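# Adjust latch hook so the equipment case seals

## Task

The latch hook on the equipment case is at the wrong setting. Turn the hook inward or outward until closing the latch presses the lid onto its gasket hard enough to seal, while the lever still shuts with nothing more than a firm push. At the end the case must be latched, with the hook's tip sitting behind the keeper's rim. This must hold on its own, not because the robot is holding it. Then release everything and move the grippers away.

## Robot and tools

Robot: two Kinova Gen3 seven-joint arms, named left_arm and right_arm, each with a Robotiq 2F-85 parallel gripper and a wrist camera. The names are labels only and do not mean image sides. Arm bases in the scene frame: left_arm at (+0.024, +0.305, 0) m with quat_wxyz (+0.996, 0, 0, -0.085); right_arm at (-0.054, -0.288, 0) m with quat_wxyz (+0.996, 0, 0, +0.089).

Scene frame: origin on the table surface midway between the arms, +z up, +x out over the table, +y toward left_arm. Every printed gripper pose uses this frame: end_effector_position in metres and end_effector_quat_wxyz. That point is the robotiq_pinch frame, midway between the pads when they are shut; its +z runs along the fingers away from the wrist and its +y is the closing direction. Closed fingertips extend about 19 mm past it, open ones about 6 mm. Closing pushes the fingertips roughly 13 mm farther out, so keep that margin over surfaces. Printed positions can be off, more so at long reach.

execute_actions(actions, pictures): actions is a list holding at most one item, or empty. An empty list commands nothing and just reports state. An item with "rows" (1 to 15 rows) and optional "steps" (1 to 15, default 15) is a motion; each control step lasts 1/30 s and uses one row, the final row repeating if rows run out. An item with only "steps" (up to 300) is a wait that sends nothing new. pictures is a boolean; images come by default.

Each row is one flat list of 18 numbers covering both arms, always all 18 even if one arm stays still: left_arm first, then right_arm. Per arm: 7 absolute joint target angles in radians (waist, shoulder, upper arm roll, elbow, forearm roll, wrist pitch, wrist roll, the same order as the Joint positions line), then gripper position, then gripper speed. These are targets, not offsets. Stated joint ranges: waist, upper arm roll, forearm roll and wrist roll -69.115 to 69.115; shoulder -2.250 to 2.250; elbow -2.580 to 2.580; wrist pitch -2.100 to 2.100. A call is rejected if a target exceeds a range end by over 0.013 rad and is also farther out than the current angle; rejected calls move nothing. True ends may differ by 0.013 rad; targets beyond them are clipped and the result may say "joint sent to its limit" (possibly about an earlier motion). Missing that line does not prove there is more room.

Gripper numbers, both in [-1, 1]: position +1 is fully open (85 mm), 0 is about 41 mm, about -0.8 brings the pads together, -1 closes until blocked. Speed -1 is about 20 mm/s, 0 about 85, +1 about 150. Grip force is not settable (roughly 190 to 235 N per pad at full close). For a firm grip keep -1; for a gentle one open, then command slightly narrower than the object. To release, command wider than the object. To leave a gripper unchanged, repeat its previous two numbers; 0 is a real command. position_measured_pct is about 50 - 50 x position, 0 when open; stopping short under about 90 means something is held or blocking, around 90 means the pads met.

Motion: joints are speed and acceleration limited and coordinate to arrive together; big moves may be unfinished when the result returns. Each step the target is kept within 0.304 rad of the measured angle (first four joints) or 0.266 rad (last three), and targets implying more than 70 mm of gripper travel are scaled back. Arms keep heading to the last target while you think or wait, until everything is nearly still or a step is HELD. HELD marks steps where a row was not fully sent; "joint command not followed" means the clearance check altered or blocked joint targets, with the rest still applied. Results also give Joint positions, Joint velocities and joint torques per arm (torques offset and noisy).

Load limits (N m): first four joints 48.6, last three 30.6, including held weight. Reaching one stops that arm for 10 s and drops the rest of the call. Holding loads heats motors: MOTOR HOT appears from 60 °C; at 75 °C an OVER-TEMPERATURE FAULT makes the arm go limp and sag.

zoom_image(camera, region): enlarges part of a camera's latest image. camera is one of cam_head_left, cam_head_right, cam_high, cam_low, cam_left_wrist, cam_right_wrist (all 504x504); region is [x0, y0, x1, y1] in pixels from the top-left, at most 504 by 504.

read_manual(section): returns only licence texts ("licences"); it does not move anything.

finished_scene(scene): ends scene number 1 or 2 permanently, grades it, and gives the next task. Replying without any tool call ends everything.

Avoid: knocking or placing anything off the table (automatic failure), arms colliding or pressing on each other, drops, slips, slams, hard pushes, and leaving the hook held only by the gripper. Turn the hook with controlled wrist roll, check tightness by closing the lever, and confirm the result in images before releasing and backing away.

Each tool is called after ">>>" as a command line: name --argument value for each argument, lists and objects as JSON in quotes; but a table of rows of numbers goes row by row, as --pt "numbers of a row", without its own name.

## Session

I'll start by looking at the current state of the scene.

>>> execute_actions --actions '[]'

Scene clock: 0.00 s of 9600.00 s.
left_arm: end_effector_position=(+0.6171, +0.4737, +0.3429) position_measured_pct=0.0 end_effector_quat_wxyz=(+0.118, +0.010, +0.978, -0.170) | right_arm: end_effector_position=(+0.3438, -0.5320, +0.1816) position_measured_pct=0.0 end_effector_quat_wxyz=(+0.471, +0.862, +0.185, +0.014)
Joint positions: left_arm=[-0.766  0.716  0.196  0.788  0.284  1.583  1.11 ] | right_arm=[-0.707  1.082  1.352  2.24  -0.754  0.155 -0.403]
Joint velocities: left_arm=[-0.     0.001 -0.     0.    -0.     0.     0.   ] | right_arm=[ 0.    -0.     0.001 -0.     0.    -0.    -0.   ]
Joint torques (N m, as the joint torque sensors report them, + toward a larger angle): no reading

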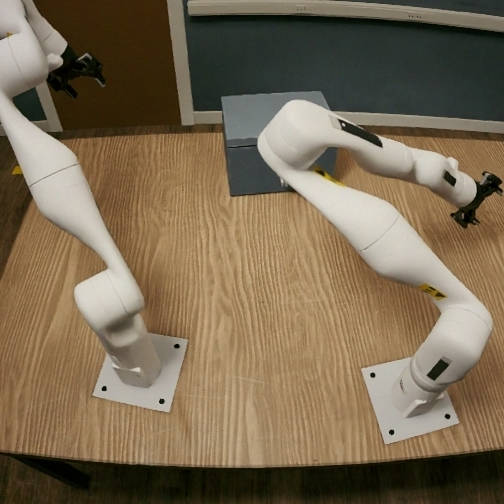

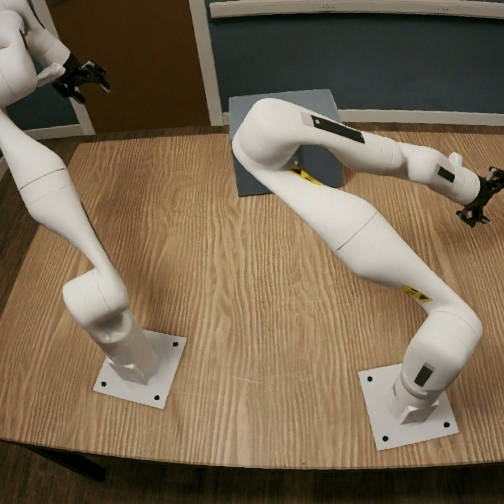

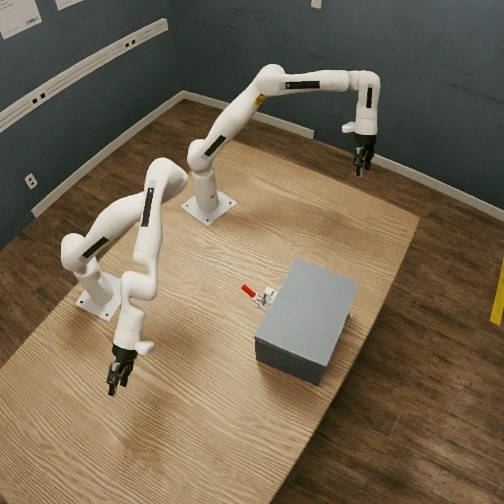

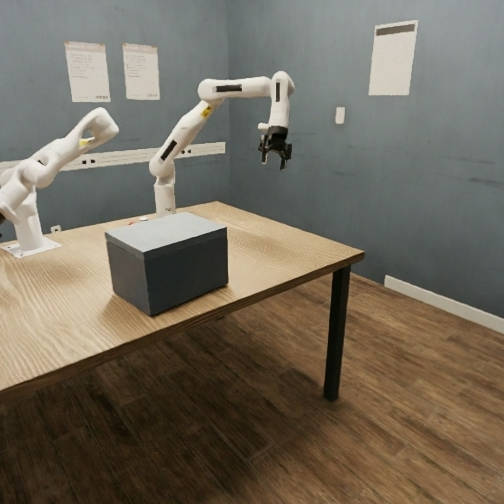

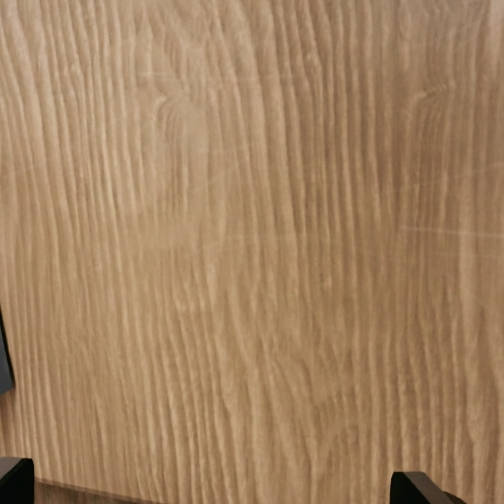

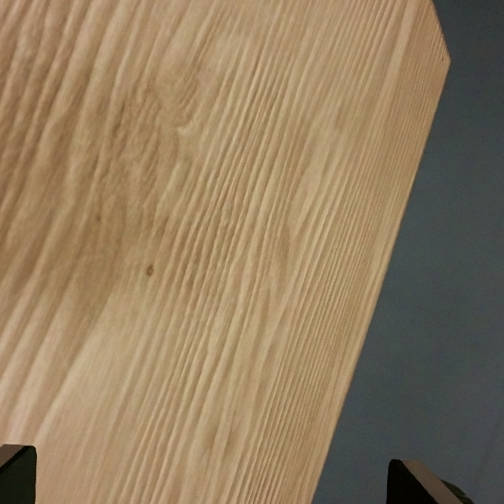

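>>> zoom_image --camera "cam_high" --region '[220, 260, 320, 340]'

>>> zoom_image --camera "cam_head_left" --region '[200, 80, 360, 220]'

Region (220, 260, 320, 340) of cam_high's 504x504 image, scaled by 5.040, with more detail than that image has; it fills the top 403 rows of this view, and the rest is white.

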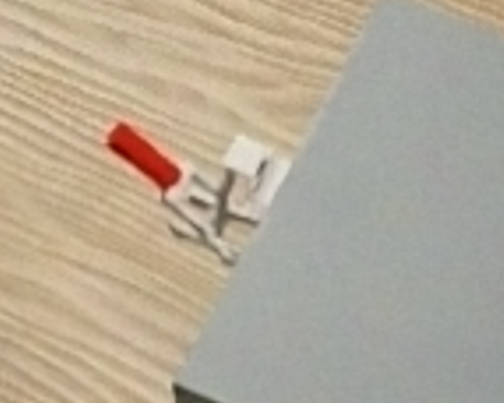

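Region (200, 80, 360, 220) of cam_head_left's 504x504 image, scaled by 3.150, with more detail than that image has; it fills the top 441 rows of this view, and the rest is white.

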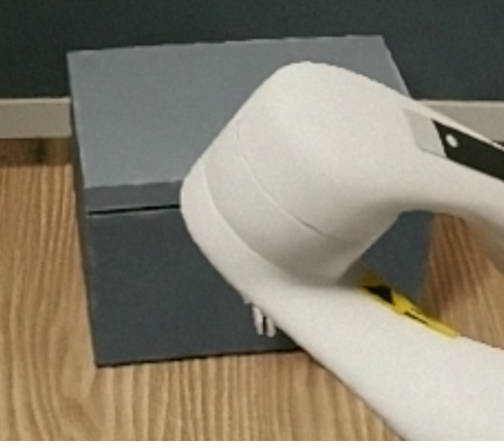

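>>> execute_actions --actions '[{"rows": [[-0.766,0.716,0.196,0.788,0.284,1.583,1.11,1,0, -0.2,0.3,1.2,2.0,-0.6,0.3,-0.403,1,0]], "steps": 15}]' --pictures false

>>> execute_actions --actions '[{"steps": 30}]'

Scene clock: 60.50 s of 9600.00 s.
left_arm: end_effector_position=(+0.6173, +0.4734, +0.3432) position_measured_pct=0.0 end_effector_quat_wxyz=(+0.119, +0.011, +0.978, -0.170) | right_arm: end_effector_position=(+0.3771, -0.6015, +0.2159) position_measured_pct=0.0 end_effector_quat_wxyz=(+0.339, +0.930, +0.095, +0.104)
Joint positions: left_arm=[-0.766  0.716  0.196  0.788  0.284  1.583  1.11 ] | right_arm=[-0.339  0.684  1.219  2.031 -0.62   0.281 -0.403]
Joint velocities: left_arm=[ 0.     0.003 -0.001 -0.     0.001 -0.     0.   ] | right_arm=[ 0.586 -0.988 -0.089 -0.15   0.096  0.091 -0.   ]
Joint torques (N m, as the joint torque sensors report them, + toward a larger angle): left_arm=[ -0.39 -22.05   1.8   -9.12   1.54  -0.56   0.16] | right_arm=[ -1.51 -12.85   5.95  -6.71  -0.26  -1.71   0.3 ]
Steps of this call (steps 1 to 1800: nothing new was sent; steps 1801 to 1815: all 15 steps of this action). Readings (joint positions | what the end effector reports):
1801: left_arm=[-0.766 0.716 0.196 0.788 0.284 1.583 1.110] | right_arm=[-0.705 1.080 1.351 2.239 -0.753 0.156 -0.403] | left_arm position_measured_pct=0.0 | right_arm position_measured_pct=0.0
1802: left_arm=[-0.766 0.716 0.196 0.788 0.284 1.583 1.110] | right_arm=[-0.698 1.073 1.348 2.235 -0.751 0.158 -0.402] | left_arm position_measured_pct=0.0 | right_arm position_measured_pct=0.0
1804: left_arm=[-0.766 0.716 0.196 0.788 0.284 1.583 1.110] | right_arm=[-0.667 1.042 1.335 2.214 -0.737 0.171 -0.403] | left_arm position_measured_pct=0.0 | right_arm position_measured_pct=0.0
1808: left_arm=[-0.766 0.716 0.196 0.788 0.284 1.583 1.110] | right_arm=[-0.542 0.917 1.276 2.124 -0.680 0.226 -0.403] | left_arm position_measured_pct=0.0 | right_arm position_measured_pct=0.0
1815: the state above

Scene clock: 61.50 s of 9600.00 s.
left_arm: end_effector_position=(+0.6173, +0.4734, +0.3432) position_measured_pct=0.0 end_effector_quat_wxyz=(+0.119, +0.011, +0.978, -0.170) | right_arm: end_effector_position=(+0.3536, -0.6499, +0.3105) position_measured_pct=0.0 end_effector_quat_wxyz=(+0.278, +0.927, -0.016, +0.251)
Joint positions: left_arm=[-0.766  0.716  0.196  0.788  0.284  1.583  1.11 ] | right_arm=[-0.2    0.3    1.2    2.    -0.6    0.3   -0.403]
Joint velocities: left_arm=[-0.     0.001  0.002 -0.    -0.     0.     0.   ] | right_arm=[ 0.001 -0.002 -0.     0.    -0.    -0.     0.   ]
Joint torques (N m, as the joint torque sensors report them, + toward a larger angle): left_arm=[ -0.04 -22.43   1.93  -8.82   1.28  -0.26   0.03] | right_arm=[-0.36 -8.    2.62 -9.45 -0.21 -1.93  0.29]
Steps of this call (steps 1 to 30: the robot went on to your last target). Readings (joint positions | what the end effector reports):
1: left_arm=[-0.766 0.716 0.196 0.788 0.284 1.583 1.110] | right_arm=[-0.321 0.651 1.216 2.027 -0.617 0.284 -0.403] | left_arm position_measured_pct=0.0 | right_arm position_measured_pct=0.0
2: left_arm=[-0.766 0.716 0.196 0.788 0.284 1.583 1.110] | right_arm=[-0.304 0.617 1.214 2.023 -0.614 0.286 -0.403] | left_arm position_measured_pct=0.0 | right_arm position_measured_pct=0.0
4: left_arm=[-0.766 0.716 0.196 0.788 0.284 1.583 1.110] | right_arm=[-0.277 0.547 1.210 2.017 -0.611 0.290 -0.403] | left_arm position_measured_pct=0.0 | right_arm position_measured_pct=0.0
8: left_arm=[-0.766 0.716 0.196 0.788 0.284 1.583 1.110] | right_arm=[-0.234 0.413 1.205 2.007 -0.605 0.295 -0.403] | left_arm position_measured_pct=0.0 | right_arm position_measured_pct=0.0
30: the state above

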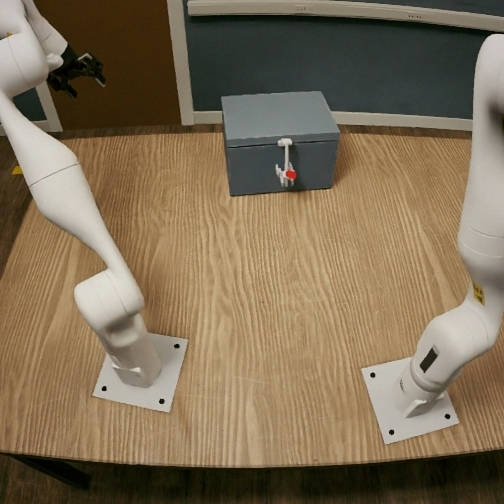

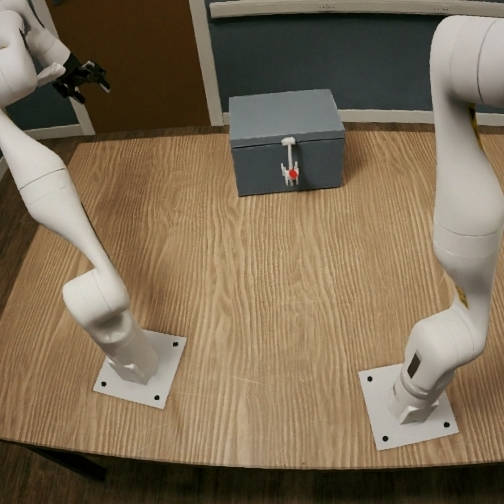

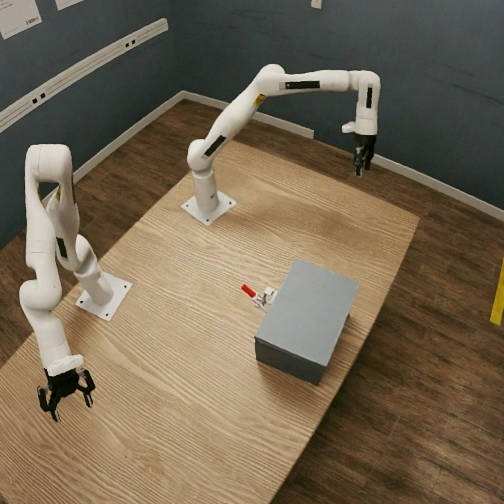

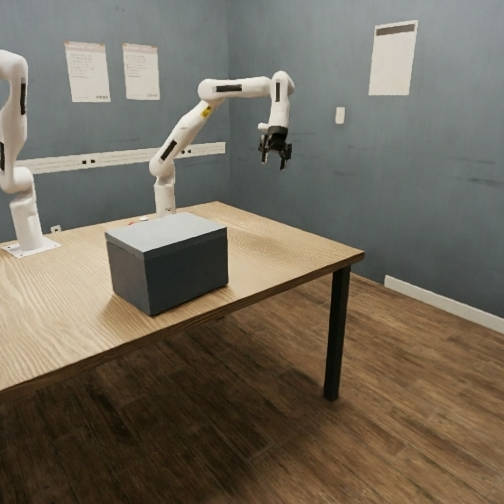

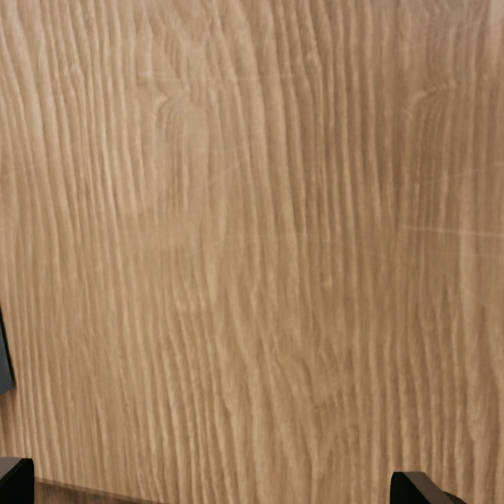

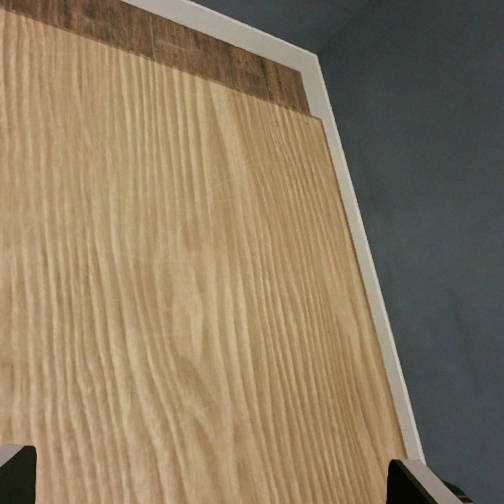

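>>> zoom_image --camera "cam_head_left" --region '[255, 125, 325, 195]'

>>> zoom_image --camera "cam_high" --region '[235, 275, 285, 325]'

Region (255, 125, 325, 195) of cam_head_left's 504x504 image, scaled by 7.200, with more detail than that image has.

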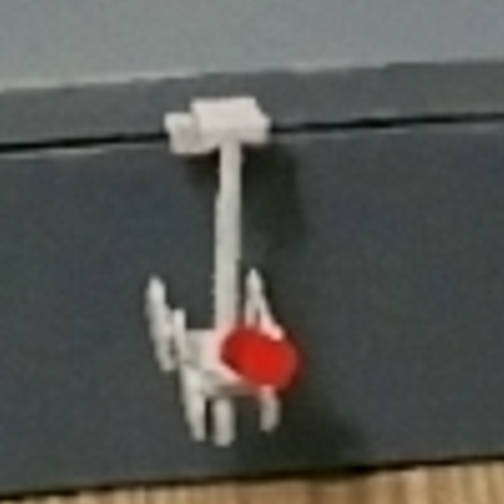

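Region (235, 275, 285, 325) of cam_high's 504x504 image, scaled by 10.080, with more detail than that image has.

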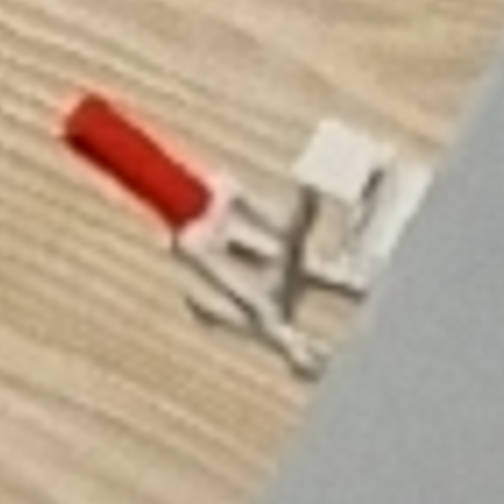

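>>> zoom_image --camera "cam_head_left" --region '[210, 80, 350, 220]'

>>> zoom_image --camera "cam_head_right" --region '[210, 80, 350, 220]'

>>> zoom_image --camera "cam_head_left" --region '[70, 300, 210, 440]'

>>> zoom_image --camera "cam_head_left" --region '[340, 320, 480, 460]'

Region (210, 80, 350, 220) of cam_head_left's 504x504 image, scaled by 3.600, with more detail than that image has.

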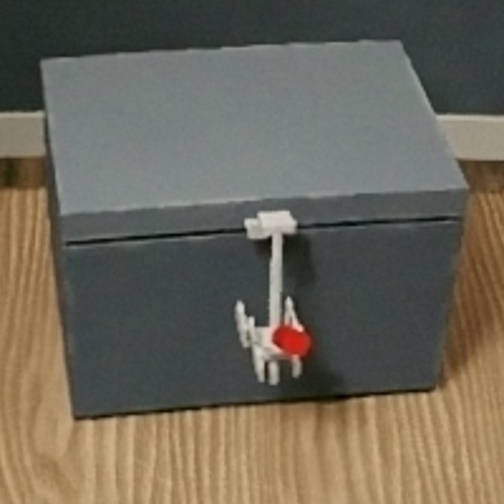

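Region (210, 80, 350, 220) of cam_head_right's 504x504 image, scaled by 3.600, with more detail than that image has.

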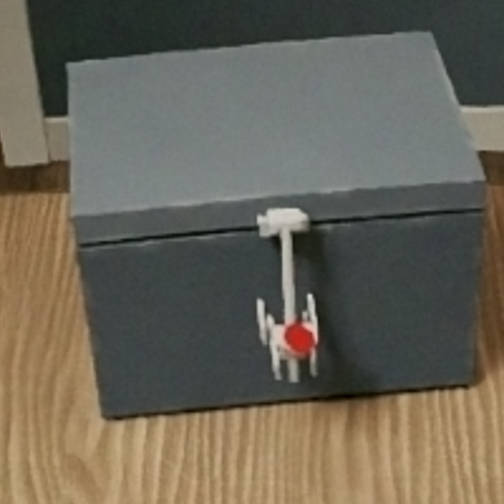

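Region (70, 300, 210, 440) of cam_head_left's 504x504 image, scaled by 3.600, with more detail than that image has.

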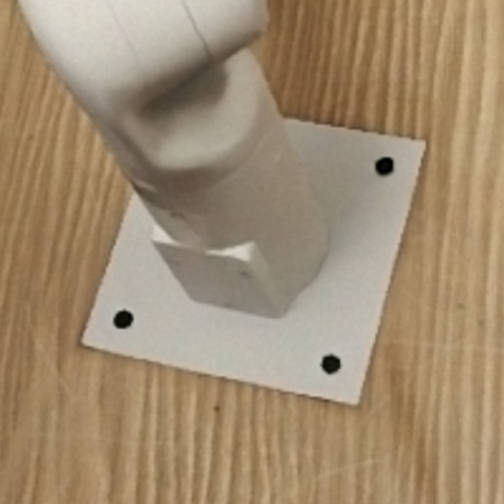

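Region (340, 320, 480, 460) of cam_head_left's 504x504 image, scaled by 3.600, with more detail than that image has.

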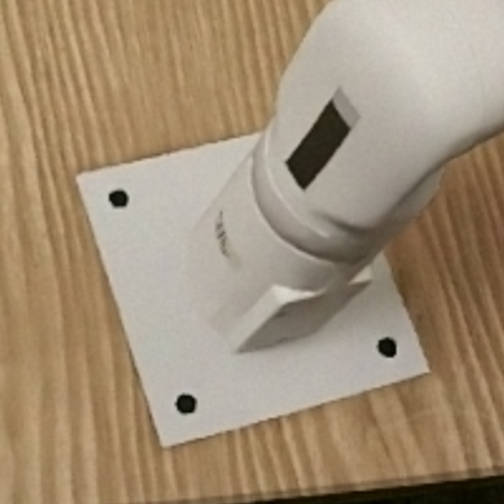

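>>> execute_actions --actions '[{"rows": [[-0.766,0.716,0.196,0.788,0.284,1.583,1.11,1,0, -0.264,0.257,0,2.448,0,-0.436,-1.571,1,0]], "steps": 15}]' --pictures false

>>> execute_actions --actions '[{"steps": 40}]'

Scene clock: 122.00 s of 9600.00 s.
left_arm: end_effector_position=(+0.6173, +0.4734, +0.3432) position_measured_pct=0.0 end_effector_quat_wxyz=(+0.119, +0.011, +0.978, -0.170) | right_arm: end_effector_position=(+0.3526, -0.5289, +0.2150) position_measured_pct=0.0 end_effector_quat_wxyz=(+0.240, +0.939, +0.083, +0.232)
Joint positions: left_arm=[-0.766  0.716  0.196  0.788  0.284  1.583  1.11 ] | right_arm=[-0.243  0.271  0.908  2.277 -0.342  0.041 -0.661]
Joint velocities: left_arm=[ 0.001  0.001  0.     0.     0.    -0.     0.   ] | right_arm=[-0.063 -0.04  -0.792  0.55   0.694 -0.692 -0.695]
Joint torques (N m, as the joint torque sensors report them, + toward a larger angle): left_arm=[ -0.56 -22.45   1.93  -8.97   1.39  -0.33   0.1 ] | right_arm=[-0.58 -8.4   1.91 -8.32 -0.07 -1.89  0.09]
Steps of this call (steps 1 to 15: the robot went on to your last target; steps 16 to 1800: nothing new was sent; steps 1801 to 1815: all 15 steps of this action). Readings (joint positions | what the end effector reports):
1801: left_arm=[-0.766 0.716 0.196 0.788 0.284 1.583 1.110] | right_arm=[-0.200 0.300 1.199 2.001 -0.599 0.299 -0.404] | left_arm position_measured_pct=0.0 | right_arm position_measured_pct=0.0
1802: left_arm=[-0.766 0.716 0.196 0.788 0.284 1.583 1.110] | right_arm=[-0.202 0.298 1.195 2.006 -0.595 0.294 -0.408] | left_arm position_measured_pct=0.0 | right_arm position_measured_pct=0.0
1804: left_arm=[-0.766 0.716 0.196 0.788 0.284 1.583 1.110] | right_arm=[-0.208 0.293 1.170 2.033 -0.572 0.270 -0.431] | left_arm position_measured_pct=0.0 | right_arm position_measured_pct=0.0
1808: left_arm=[-0.766 0.716 0.196 0.788 0.284 1.583 1.110] | right_arm=[-0.224 0.283 1.076 2.126 -0.490 0.189 -0.512] | left_arm position_measured_pct=0.0 | right_arm position_measured_pct=0.0
1815: the state above

Scene clock: 123.33 s of 9600.00 s.
left_arm: end_effector_position=(+0.6173, +0.4734, +0.3432) position_measured_pct=0.0 end_effector_quat_wxyz=(+0.119, +0.011, +0.978, -0.170) | right_arm: end_effector_position=(+0.3894, -0.1060, +0.2067) position_measured_pct=0.0 end_effector_quat_wxyz=(-0.092, +0.884, +0.200, +0.412)
Joint positions: left_arm=[-0.766  0.716  0.196  0.788  0.284  1.583  1.11 ] | right_arm=[-0.265  0.257  0.001  2.448 -0.    -0.436 -1.568]
Joint velocities: left_arm=[ 0.001  0.    -0.    -0.    -0.     0.001 -0.001] | right_arm=[ 0.003 -0.001 -0.011  0.003 -0.001 -0.004 -0.034]
Joint torques (N m, as the joint torque sensors report them, + toward a larger angle): left_arm=[ -0.29 -22.34   2.23  -9.     1.45  -0.18  -0.17] | right_arm=[ -0.07 -11.1    0.31  -6.39  -0.59  -1.84   0.6 ]
Steps of this call (steps 1 to 40: the robot went on to your last target). Readings (joint positions | what the end effector reports):
1: left_arm=[-0.766 0.716 0.196 0.788 0.284 1.583 1.110] | right_arm=[-0.245 0.269 0.881 2.295 -0.319 0.018 -0.684] | left_arm position_measured_pct=0.0 | right_arm position_measured_pct=0.0
2: left_arm=[-0.766 0.716 0.196 0.788 0.284 1.583 1.110] | right_arm=[-0.247 0.268 0.854 2.311 -0.295 -0.006 -0.708] | left_arm position_measured_pct=0.0 | right_arm position_measured_pct=0.0
4: left_arm=[-0.766 0.716 0.196 0.788 0.284 1.583 1.110] | right_arm=[-0.250 0.266 0.799 2.339 -0.247 -0.054 -0.756] | left_arm position_measured_pct=0.0 | right_arm position_measured_pct=0.0
8: left_arm=[-0.766 0.716 0.196 0.788 0.284 1.583 1.110] | right_arm=[-0.255 0.263 0.693 2.378 -0.162 -0.146 -0.849] | left_arm position_measured_pct=0.0 | right_arm position_measured_pct=0.0
40: the state above

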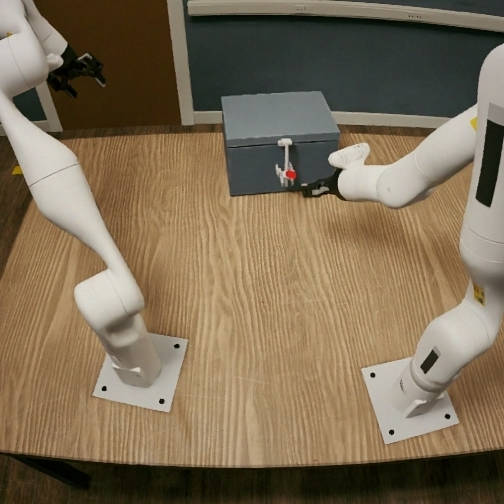

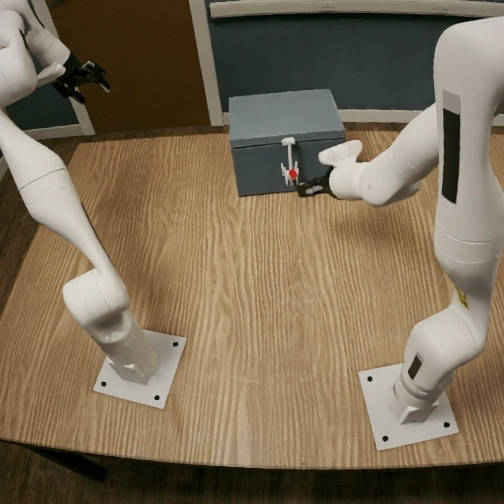

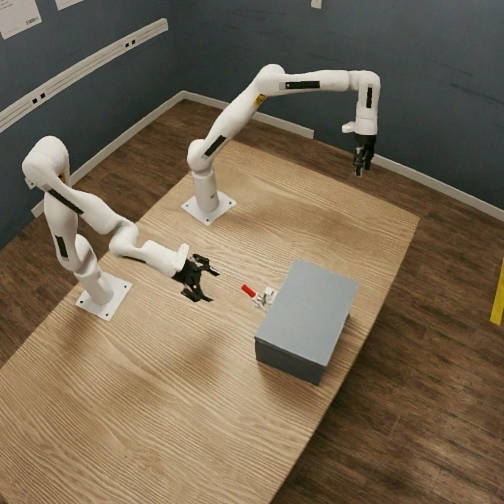

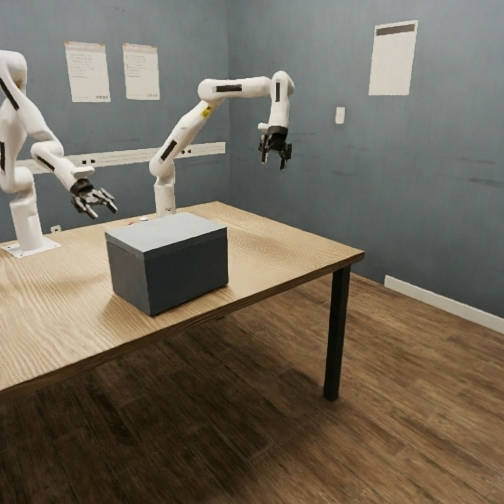

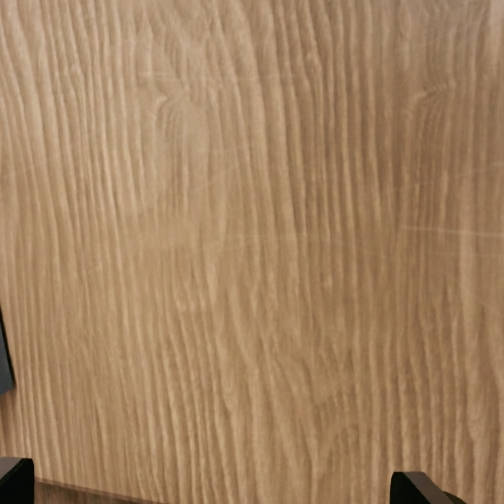

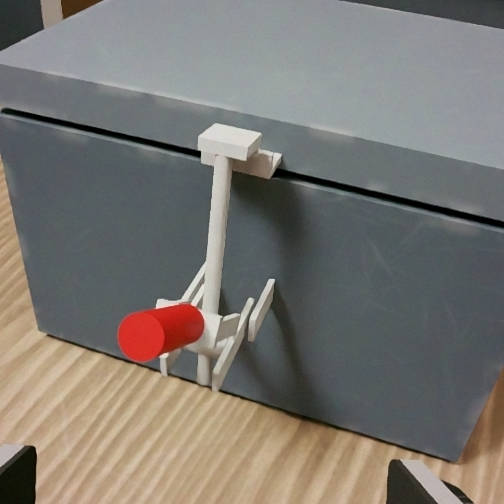

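>>> zoom_image --camera "cam_right_wrist" --region '[100, 110, 400, 410]'

>>> zoom_image --camera "cam_right_wrist" --region '[130, 260, 290, 410]'

>>> zoom_image --camera "cam_right_wrist" --region '[180, 110, 300, 210]'

Region (100, 110, 400, 410) of cam_right_wrist's 504x504 image, scaled by 1.680.

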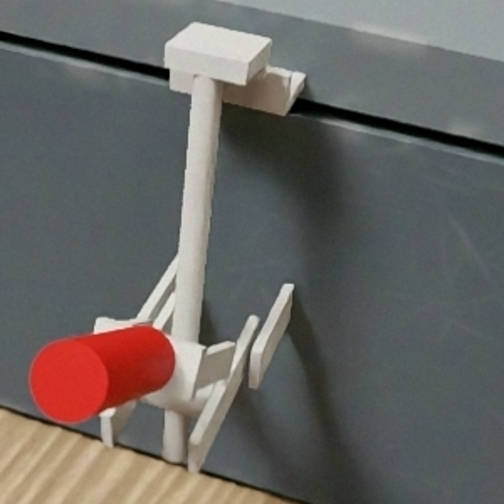

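Region (130, 260, 290, 410) of cam_right_wrist's 504x504 image, scaled by 3.150; it fills the top 472 rows of this view, and the rest is white.

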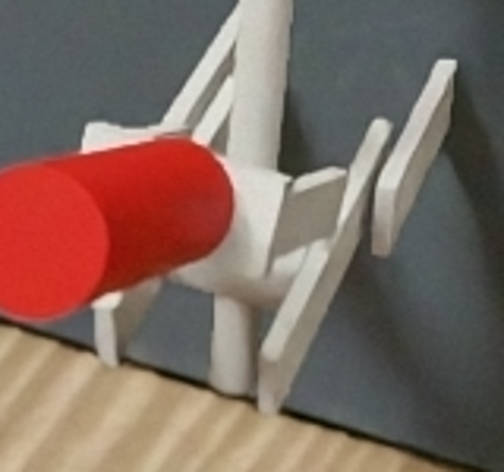

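Region (180, 110, 300, 210) of cam_right_wrist's 504x504 image, scaled by 4.200.

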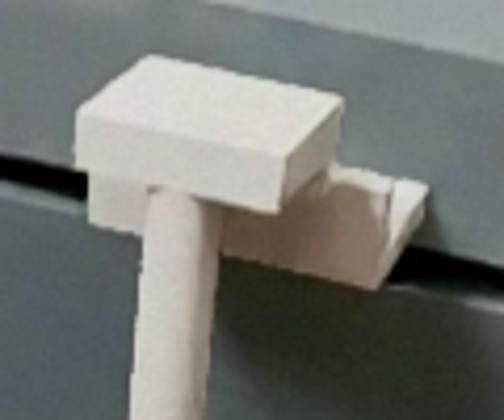

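>>> execute_actions --actions '[{"rows": [[-0.657,0.998,0,1.999,1.365,1.356,1.716,1,0, -0.264,0.257,0,2.448,0,-0.436,-1.571,1,0]], "steps": 15}]' --pictures false

>>> execute_actions --actions '[{"steps": 35}]'

Scene clock: 183.83 s of 9600.00 s.
left_arm: end_effector_position=(+0.6087, +0.4086, +0.1871) position_measured_pct=0.0 end_effector_quat_wxyz=(-0.006, -0.167, +0.942, -0.291) | right_arm: end_effector_position=(+0.3893, -0.1059, +0.2068) position_measured_pct=0.0 end_effector_quat_wxyz=(-0.093, +0.884, +0.199, +0.412)
Joint positions: left_arm=[-0.701  0.885  0.078  1.034  0.5    1.446  1.325] | right_arm=[-0.264  0.257  0.     2.448 -0.    -0.436 -1.571]
Joint velocities: left_arm=[ 0.113  0.296 -0.209  0.686  0.599 -0.242  0.6  ] | right_arm=[-0.002  0.001  0.    -0.     0.     0.    -0.   ]
Joint torques (N m, as the joint torque sensors report them, + toward a larger angle): left_arm=[ -0.65 -24.03   1.75  -7.58   1.8    0.56   0.02] | right_arm=[  0.03 -11.2    0.16  -6.72  -0.31  -2.21   0.25]
Steps of this call (steps 1 to 30: the robot went on to your last target; steps 31 to 1800: nothing new was sent; steps 1801 to 1815: all 15 steps of this action). Readings (joint positions | what the end effector reports):
1801: left_arm=[-0.765 0.717 0.195 0.789 0.285 1.582 1.111] | right_arm=[-0.264 0.257 0.000 2.448 0.000 -0.436 -1.571] | left_arm position_measured_pct=0.0 | right_arm position_measured_pct=0.0
1802: left_arm=[-0.763 0.722 0.192 0.793 0.289 1.579 1.115] | right_arm=[-0.264 0.257 0.000 2.448 -0.000 -0.436 -1.571] | left_arm position_measured_pct=0.0 | right_arm position_measured_pct=0.0
1804: left_arm=[-0.752 0.746 0.176 0.818 0.312 1.559 1.138] | right_arm=[-0.264 0.257 0.000 2.448 -0.000 -0.436 -1.571] | left_arm position_measured_pct=0.0 | right_arm position_measured_pct=0.0
1808: left_arm=[-0.731 0.804 0.135 0.891 0.374 1.512 1.200] | right_arm=[-0.264 0.257 0.000 2.448 -0.000 -0.436 -1.571] | left_arm position_measured_pct=0.0 | right_arm position_measured_pct=0.0
1815: the state above

Scene clock: 185.00 s of 9600.00 s.
left_arm: end_effector_position=(+0.4823, +0.1833, +0.1271) position_measured_pct=0.0 end_effector_quat_wxyz=(+0.362, +0.637, -0.463, +0.499) | right_arm: end_effector_position=(+0.3893, -0.1059, +0.2068) position_measured_pct=0.0 end_effector_quat_wxyz=(-0.093, +0.884, +0.199, +0.412)
Joint positions: left_arm=[-0.657  0.998  0.     1.998  1.364  1.356  1.716] | right_arm=[-0.264  0.257  0.     2.448 -0.    -0.436 -1.571]
Joint velocities: left_arm=[-0.002 -0.001 -0.001  0.017  0.007 -0.    -0.001] | right_arm=[-0.002  0.001  0.    -0.    -0.     0.     0.   ]
Joint torques (N m, as the joint torque sensors report them, + toward a larger angle): left_arm=[ -0.2  -17.99   2.67  -0.48   0.42   2.38   0.04] | right_arm=[  0.04 -11.27  -0.1   -6.29  -0.18  -2.26   0.25]
Steps of this call (steps 1 to 35: the robot went on to your last target). Readings (joint positions | what the end effector reports):
1: left_arm=[-0.697 0.895 0.072 1.057 0.520 1.438 1.346] | right_arm=[-0.264 0.257 0.000 2.448 0.000 -0.436 -1.571] | left_arm position_measured_pct=0.0 | right_arm position_measured_pct=0.0
2: left_arm=[-0.693 0.904 0.065 1.081 0.541 1.431 1.367] | right_arm=[-0.264 0.257 0.000 2.448 -0.000 -0.436 -1.571] | left_arm position_measured_pct=0.0 | right_arm position_measured_pct=0.0
4: left_arm=[-0.687 0.921 0.053 1.132 0.585 1.417 1.411] | right_arm=[-0.264 0.257 0.000 2.448 -0.000 -0.436 -1.571] | left_arm position_measured_pct=0.0 | right_arm position_measured_pct=0.0
8: left_arm=[-0.676 0.949 0.033 1.243 0.682 1.395 1.508] | right_arm=[-0.264 0.257 0.000 2.448 -0.000 -0.436 -1.571] | left_arm position_measured_pct=0.0 | right_arm position_measured_pct=0.0
35: the state above

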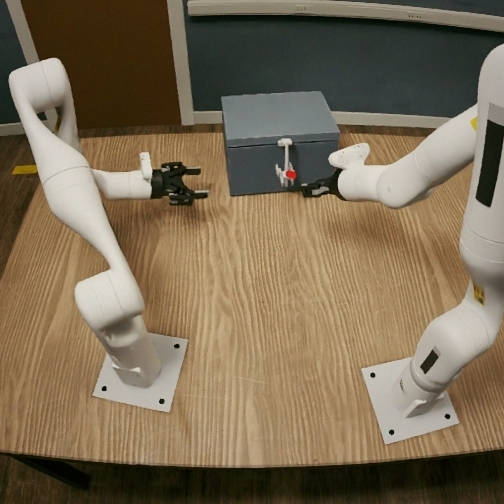

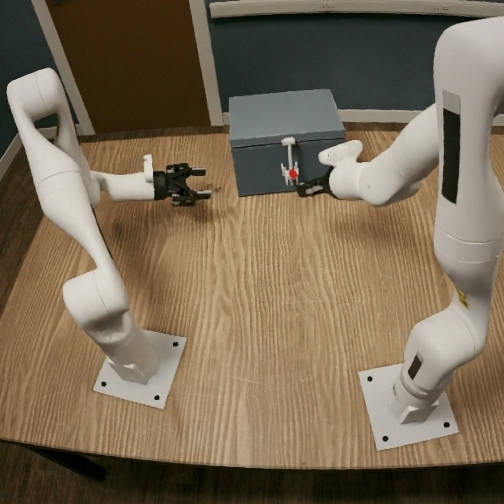

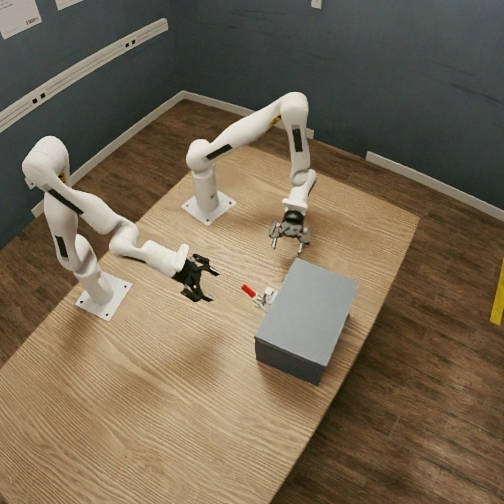

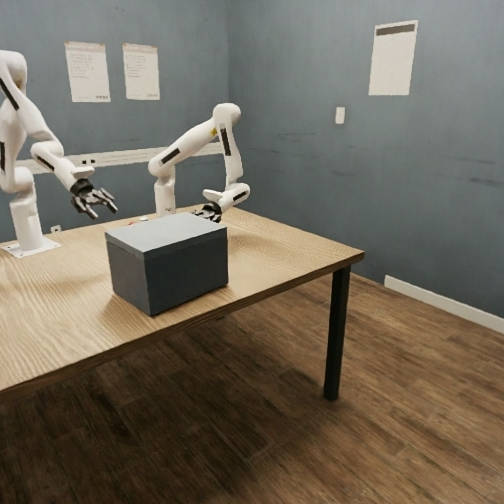

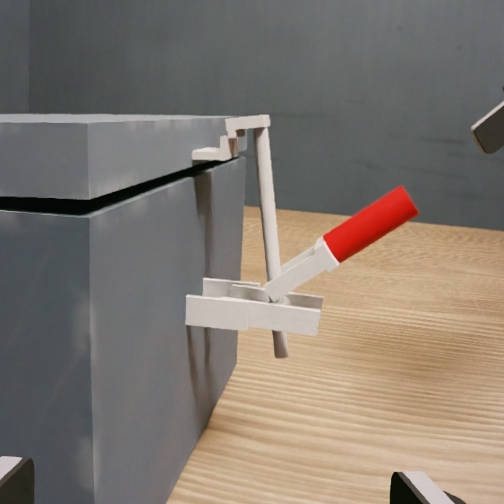

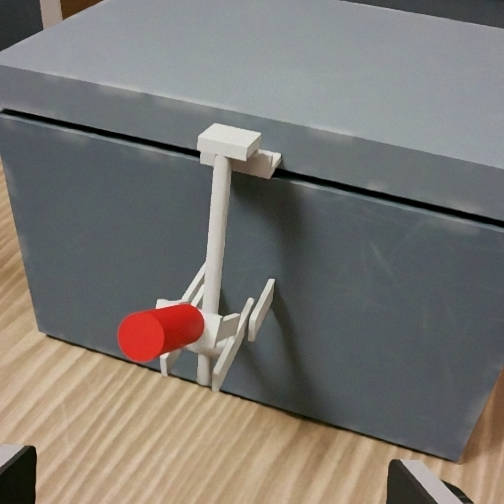

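Good side view. Zooming in on the mechanism.

>>> zoom_image --camera "cam_left_wrist" --region '[170, 100, 430, 370]'

>>> zoom_image --camera "cam_left_wrist" --region '[180, 100, 290, 180]'

>>> zoom_image --camera "cam_left_wrist" --region '[180, 230, 350, 370]'

Region (170, 100, 430, 370) of cam_left_wrist's 504x504 image, scaled by 1.867; it fills the left 485 columns of this view, and the rest is white.

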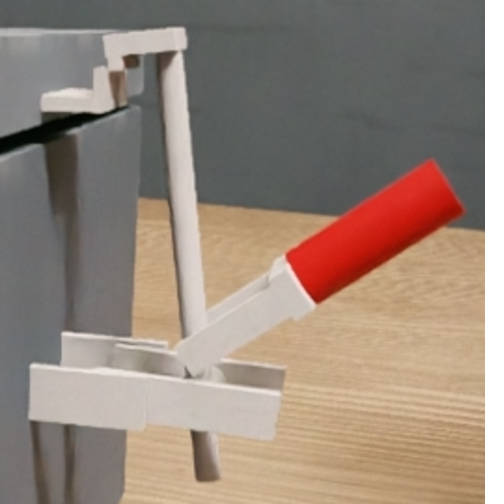

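Region (180, 100, 290, 180) of cam_left_wrist's 504x504 image, scaled by 4.582; it fills the top 367 rows of this view, and the rest is white.

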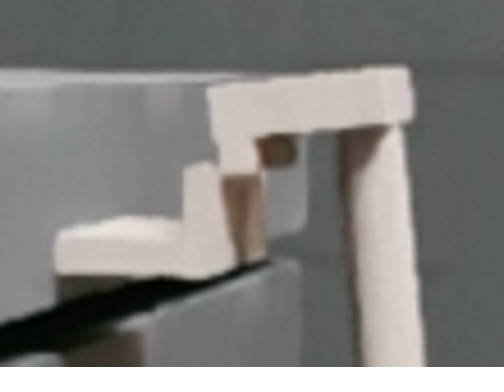

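Region (180, 230, 350, 370) of cam_left_wrist's 504x504 image, scaled by 2.965; it fills the top 415 rows of this view, and the rest is white.

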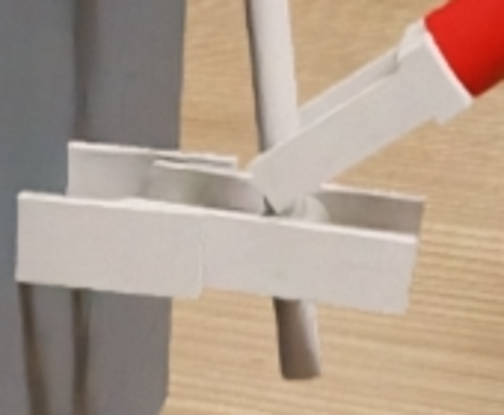

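>>> zoom_image --camera "cam_left_wrist" --region '[200, 110, 320, 370]'

>>> zoom_image --camera "cam_left_wrist" --region '[40, 100, 200, 504]'

Region (200, 110, 320, 370) of cam_left_wrist's 504x504 image, scaled by 1.938; it fills the left 233 columns of this view, and the rest is white.

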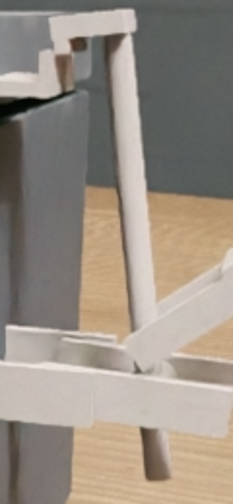

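Region (40, 100, 200, 504) of cam_left_wrist's 504x504 image, scaled by 1.248; it fills the left 200 columns of this view, and the rest is white.

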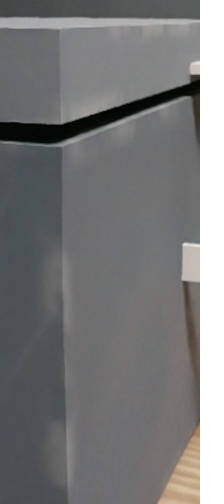

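>>> execute_actions --actions '[{"rows": [[-0.1,0.6,0,1.0,0.3,1.6,2.0,1,0, 0.616,0.5,0,1.6,-1.2,1.558,0.915,1,0]], "steps": 15}]' --pictures false

>>> execute_actions --actions '[{"steps": 30}]' --pictures false

Scene clock: 245.50 s of 9600.00 s.
left_arm: end_effector_position=(+0.4662, +0.0856, +0.2487) position_measured_pct=0.0 end_effector_quat_wxyz=(-0.375, -0.440, +0.680, -0.450) | right_arm: end_effector_position=(+0.4894, -0.2366, +0.1736) position_measured_pct=0.0 end_effector_quat_wxyz=(-0.008, +0.928, +0.071, +0.364)
Joint positions: left_arm=[-0.373  0.751 -0.001  1.721  1.124  1.514  1.9  ] | right_arm=[ 0.012  0.413 -0.001  2.178 -0.235 -0.2   -1.336]
Joint velocities: left_arm=[ 0.779 -0.457  0.001 -0.779 -0.679  0.266  0.313] | right_arm=[ 0.66   0.219  0.001 -0.661 -0.579  0.58   0.58 ]
Joint torques (N m, as the joint torque sensors report them, + toward a larger angle): left_arm=[ -0.23 -18.61   2.26  -3.99   1.86   1.81   0.4 ] | right_arm=[  0.27 -15.67   0.51  -7.16  -0.28  -1.83   0.57]
Steps of this call (steps 1 to 30: the robot went on to your last target; steps 31 to 1800: nothing new was sent; steps 1801 to 1815: all 15 steps of this action). Readings (joint positions | what the end effector reports):
1801: left_arm=[-0.655 0.997 -0.000 1.998 1.364 1.356 1.717] | right_arm=[-0.262 0.258 -0.000 2.447 -0.001 -0.435 -1.570] | left_arm position_measured_pct=0.0 | right_arm position_measured_pct=0.0
1802: left_arm=[-0.648 0.990 -0.002 1.993 1.360 1.360 1.721] | right_arm=[-0.255 0.264 -0.001 2.441 -0.005 -0.431 -1.566] | left_arm position_measured_pct=0.0 | right_arm position_measured_pct=0.0
1804: left_arm=[-0.618 0.960 -0.003 1.965 1.337 1.380 1.744] | right_arm=[-0.224 0.288 -0.002 2.414 -0.028 -0.407 -1.543] | left_arm position_measured_pct=0.0 | right_arm position_measured_pct=0.0
1808: left_arm=[-0.535 0.877 -0.001 1.882 1.264 1.440 1.812] | right_arm=[-0.139 0.346 -0.001 2.330 -0.102 -0.333 -1.469] | left_arm position_measured_pct=0.0 | right_arm position_measured_pct=0.0
1815: the state above

Scene clock: 246.50 s of 9600.00 s.
left_arm: end_effector_position=(+0.5489, +0.1518, +0.3262) position_measured_pct=0.0 end_effector_quat_wxyz=(-0.065, -0.177, +0.972, -0.138) | right_arm: end_effector_position=(+0.5863, -0.4337, +0.2851) position_measured_pct=0.0 end_effector_quat_wxyz=(-0.150, +0.911, -0.062, +0.379)
Joint positions: left_arm=[-0.101  0.6   -0.     1.     0.301  1.6    2.   ] | right_arm=[ 0.601  0.498  0.001  1.611 -1.046  0.614 -0.521]
Joint velocities: left_arm=[ 0.006  0.002  0.003 -0.004 -0.008  0.     0.002] | right_arm=[ 0.117  0.012 -0.01  -0.101 -1.067  1.215  1.216]
Joint torques (N m, as the joint torque sensors report them, + toward a larger angle): left_arm=[ -0.31 -20.64   0.72  -8.75   1.18  -0.12   0.07] | right_arm=[ -1.04 -19.06  -0.77  -9.95  -1.56   0.17   0.1 ]
Steps of this call (steps 1 to 30: the robot went on to your last target). Readings (joint positions | what the end effector reports):
1: left_arm=[-0.347 0.736 -0.001 1.694 1.101 1.523 1.910] | right_arm=[0.035 0.420 -0.001 2.156 -0.254 -0.181 -1.316] | left_arm position_measured_pct=0.0 | right_arm position_measured_pct=0.0
2: left_arm=[-0.321 0.721 -0.001 1.666 1.076 1.532 1.920] | right_arm=[0.057 0.427 -0.001 2.134 -0.274 -0.161 -1.297] | left_arm position_measured_pct=0.0 | right_arm position_measured_pct=0.0
4: left_arm=[-0.269 0.693 -0.001 1.601 1.019 1.548 1.939] | right_arm=[0.101 0.438 -0.001 2.089 -0.313 -0.122 -1.258] | left_arm position_measured_pct=0.0 | right_arm position_measured_pct=0.0
8: left_arm=[-0.181 0.645 0.001 1.444 0.882 1.576 1.971] | right_arm=[0.190 0.456 -0.001 2.000 -0.391 -0.044 -1.180] | left_arm position_measured_pct=0.0 | right_arm position_measured_pct=0.0
30: the state above


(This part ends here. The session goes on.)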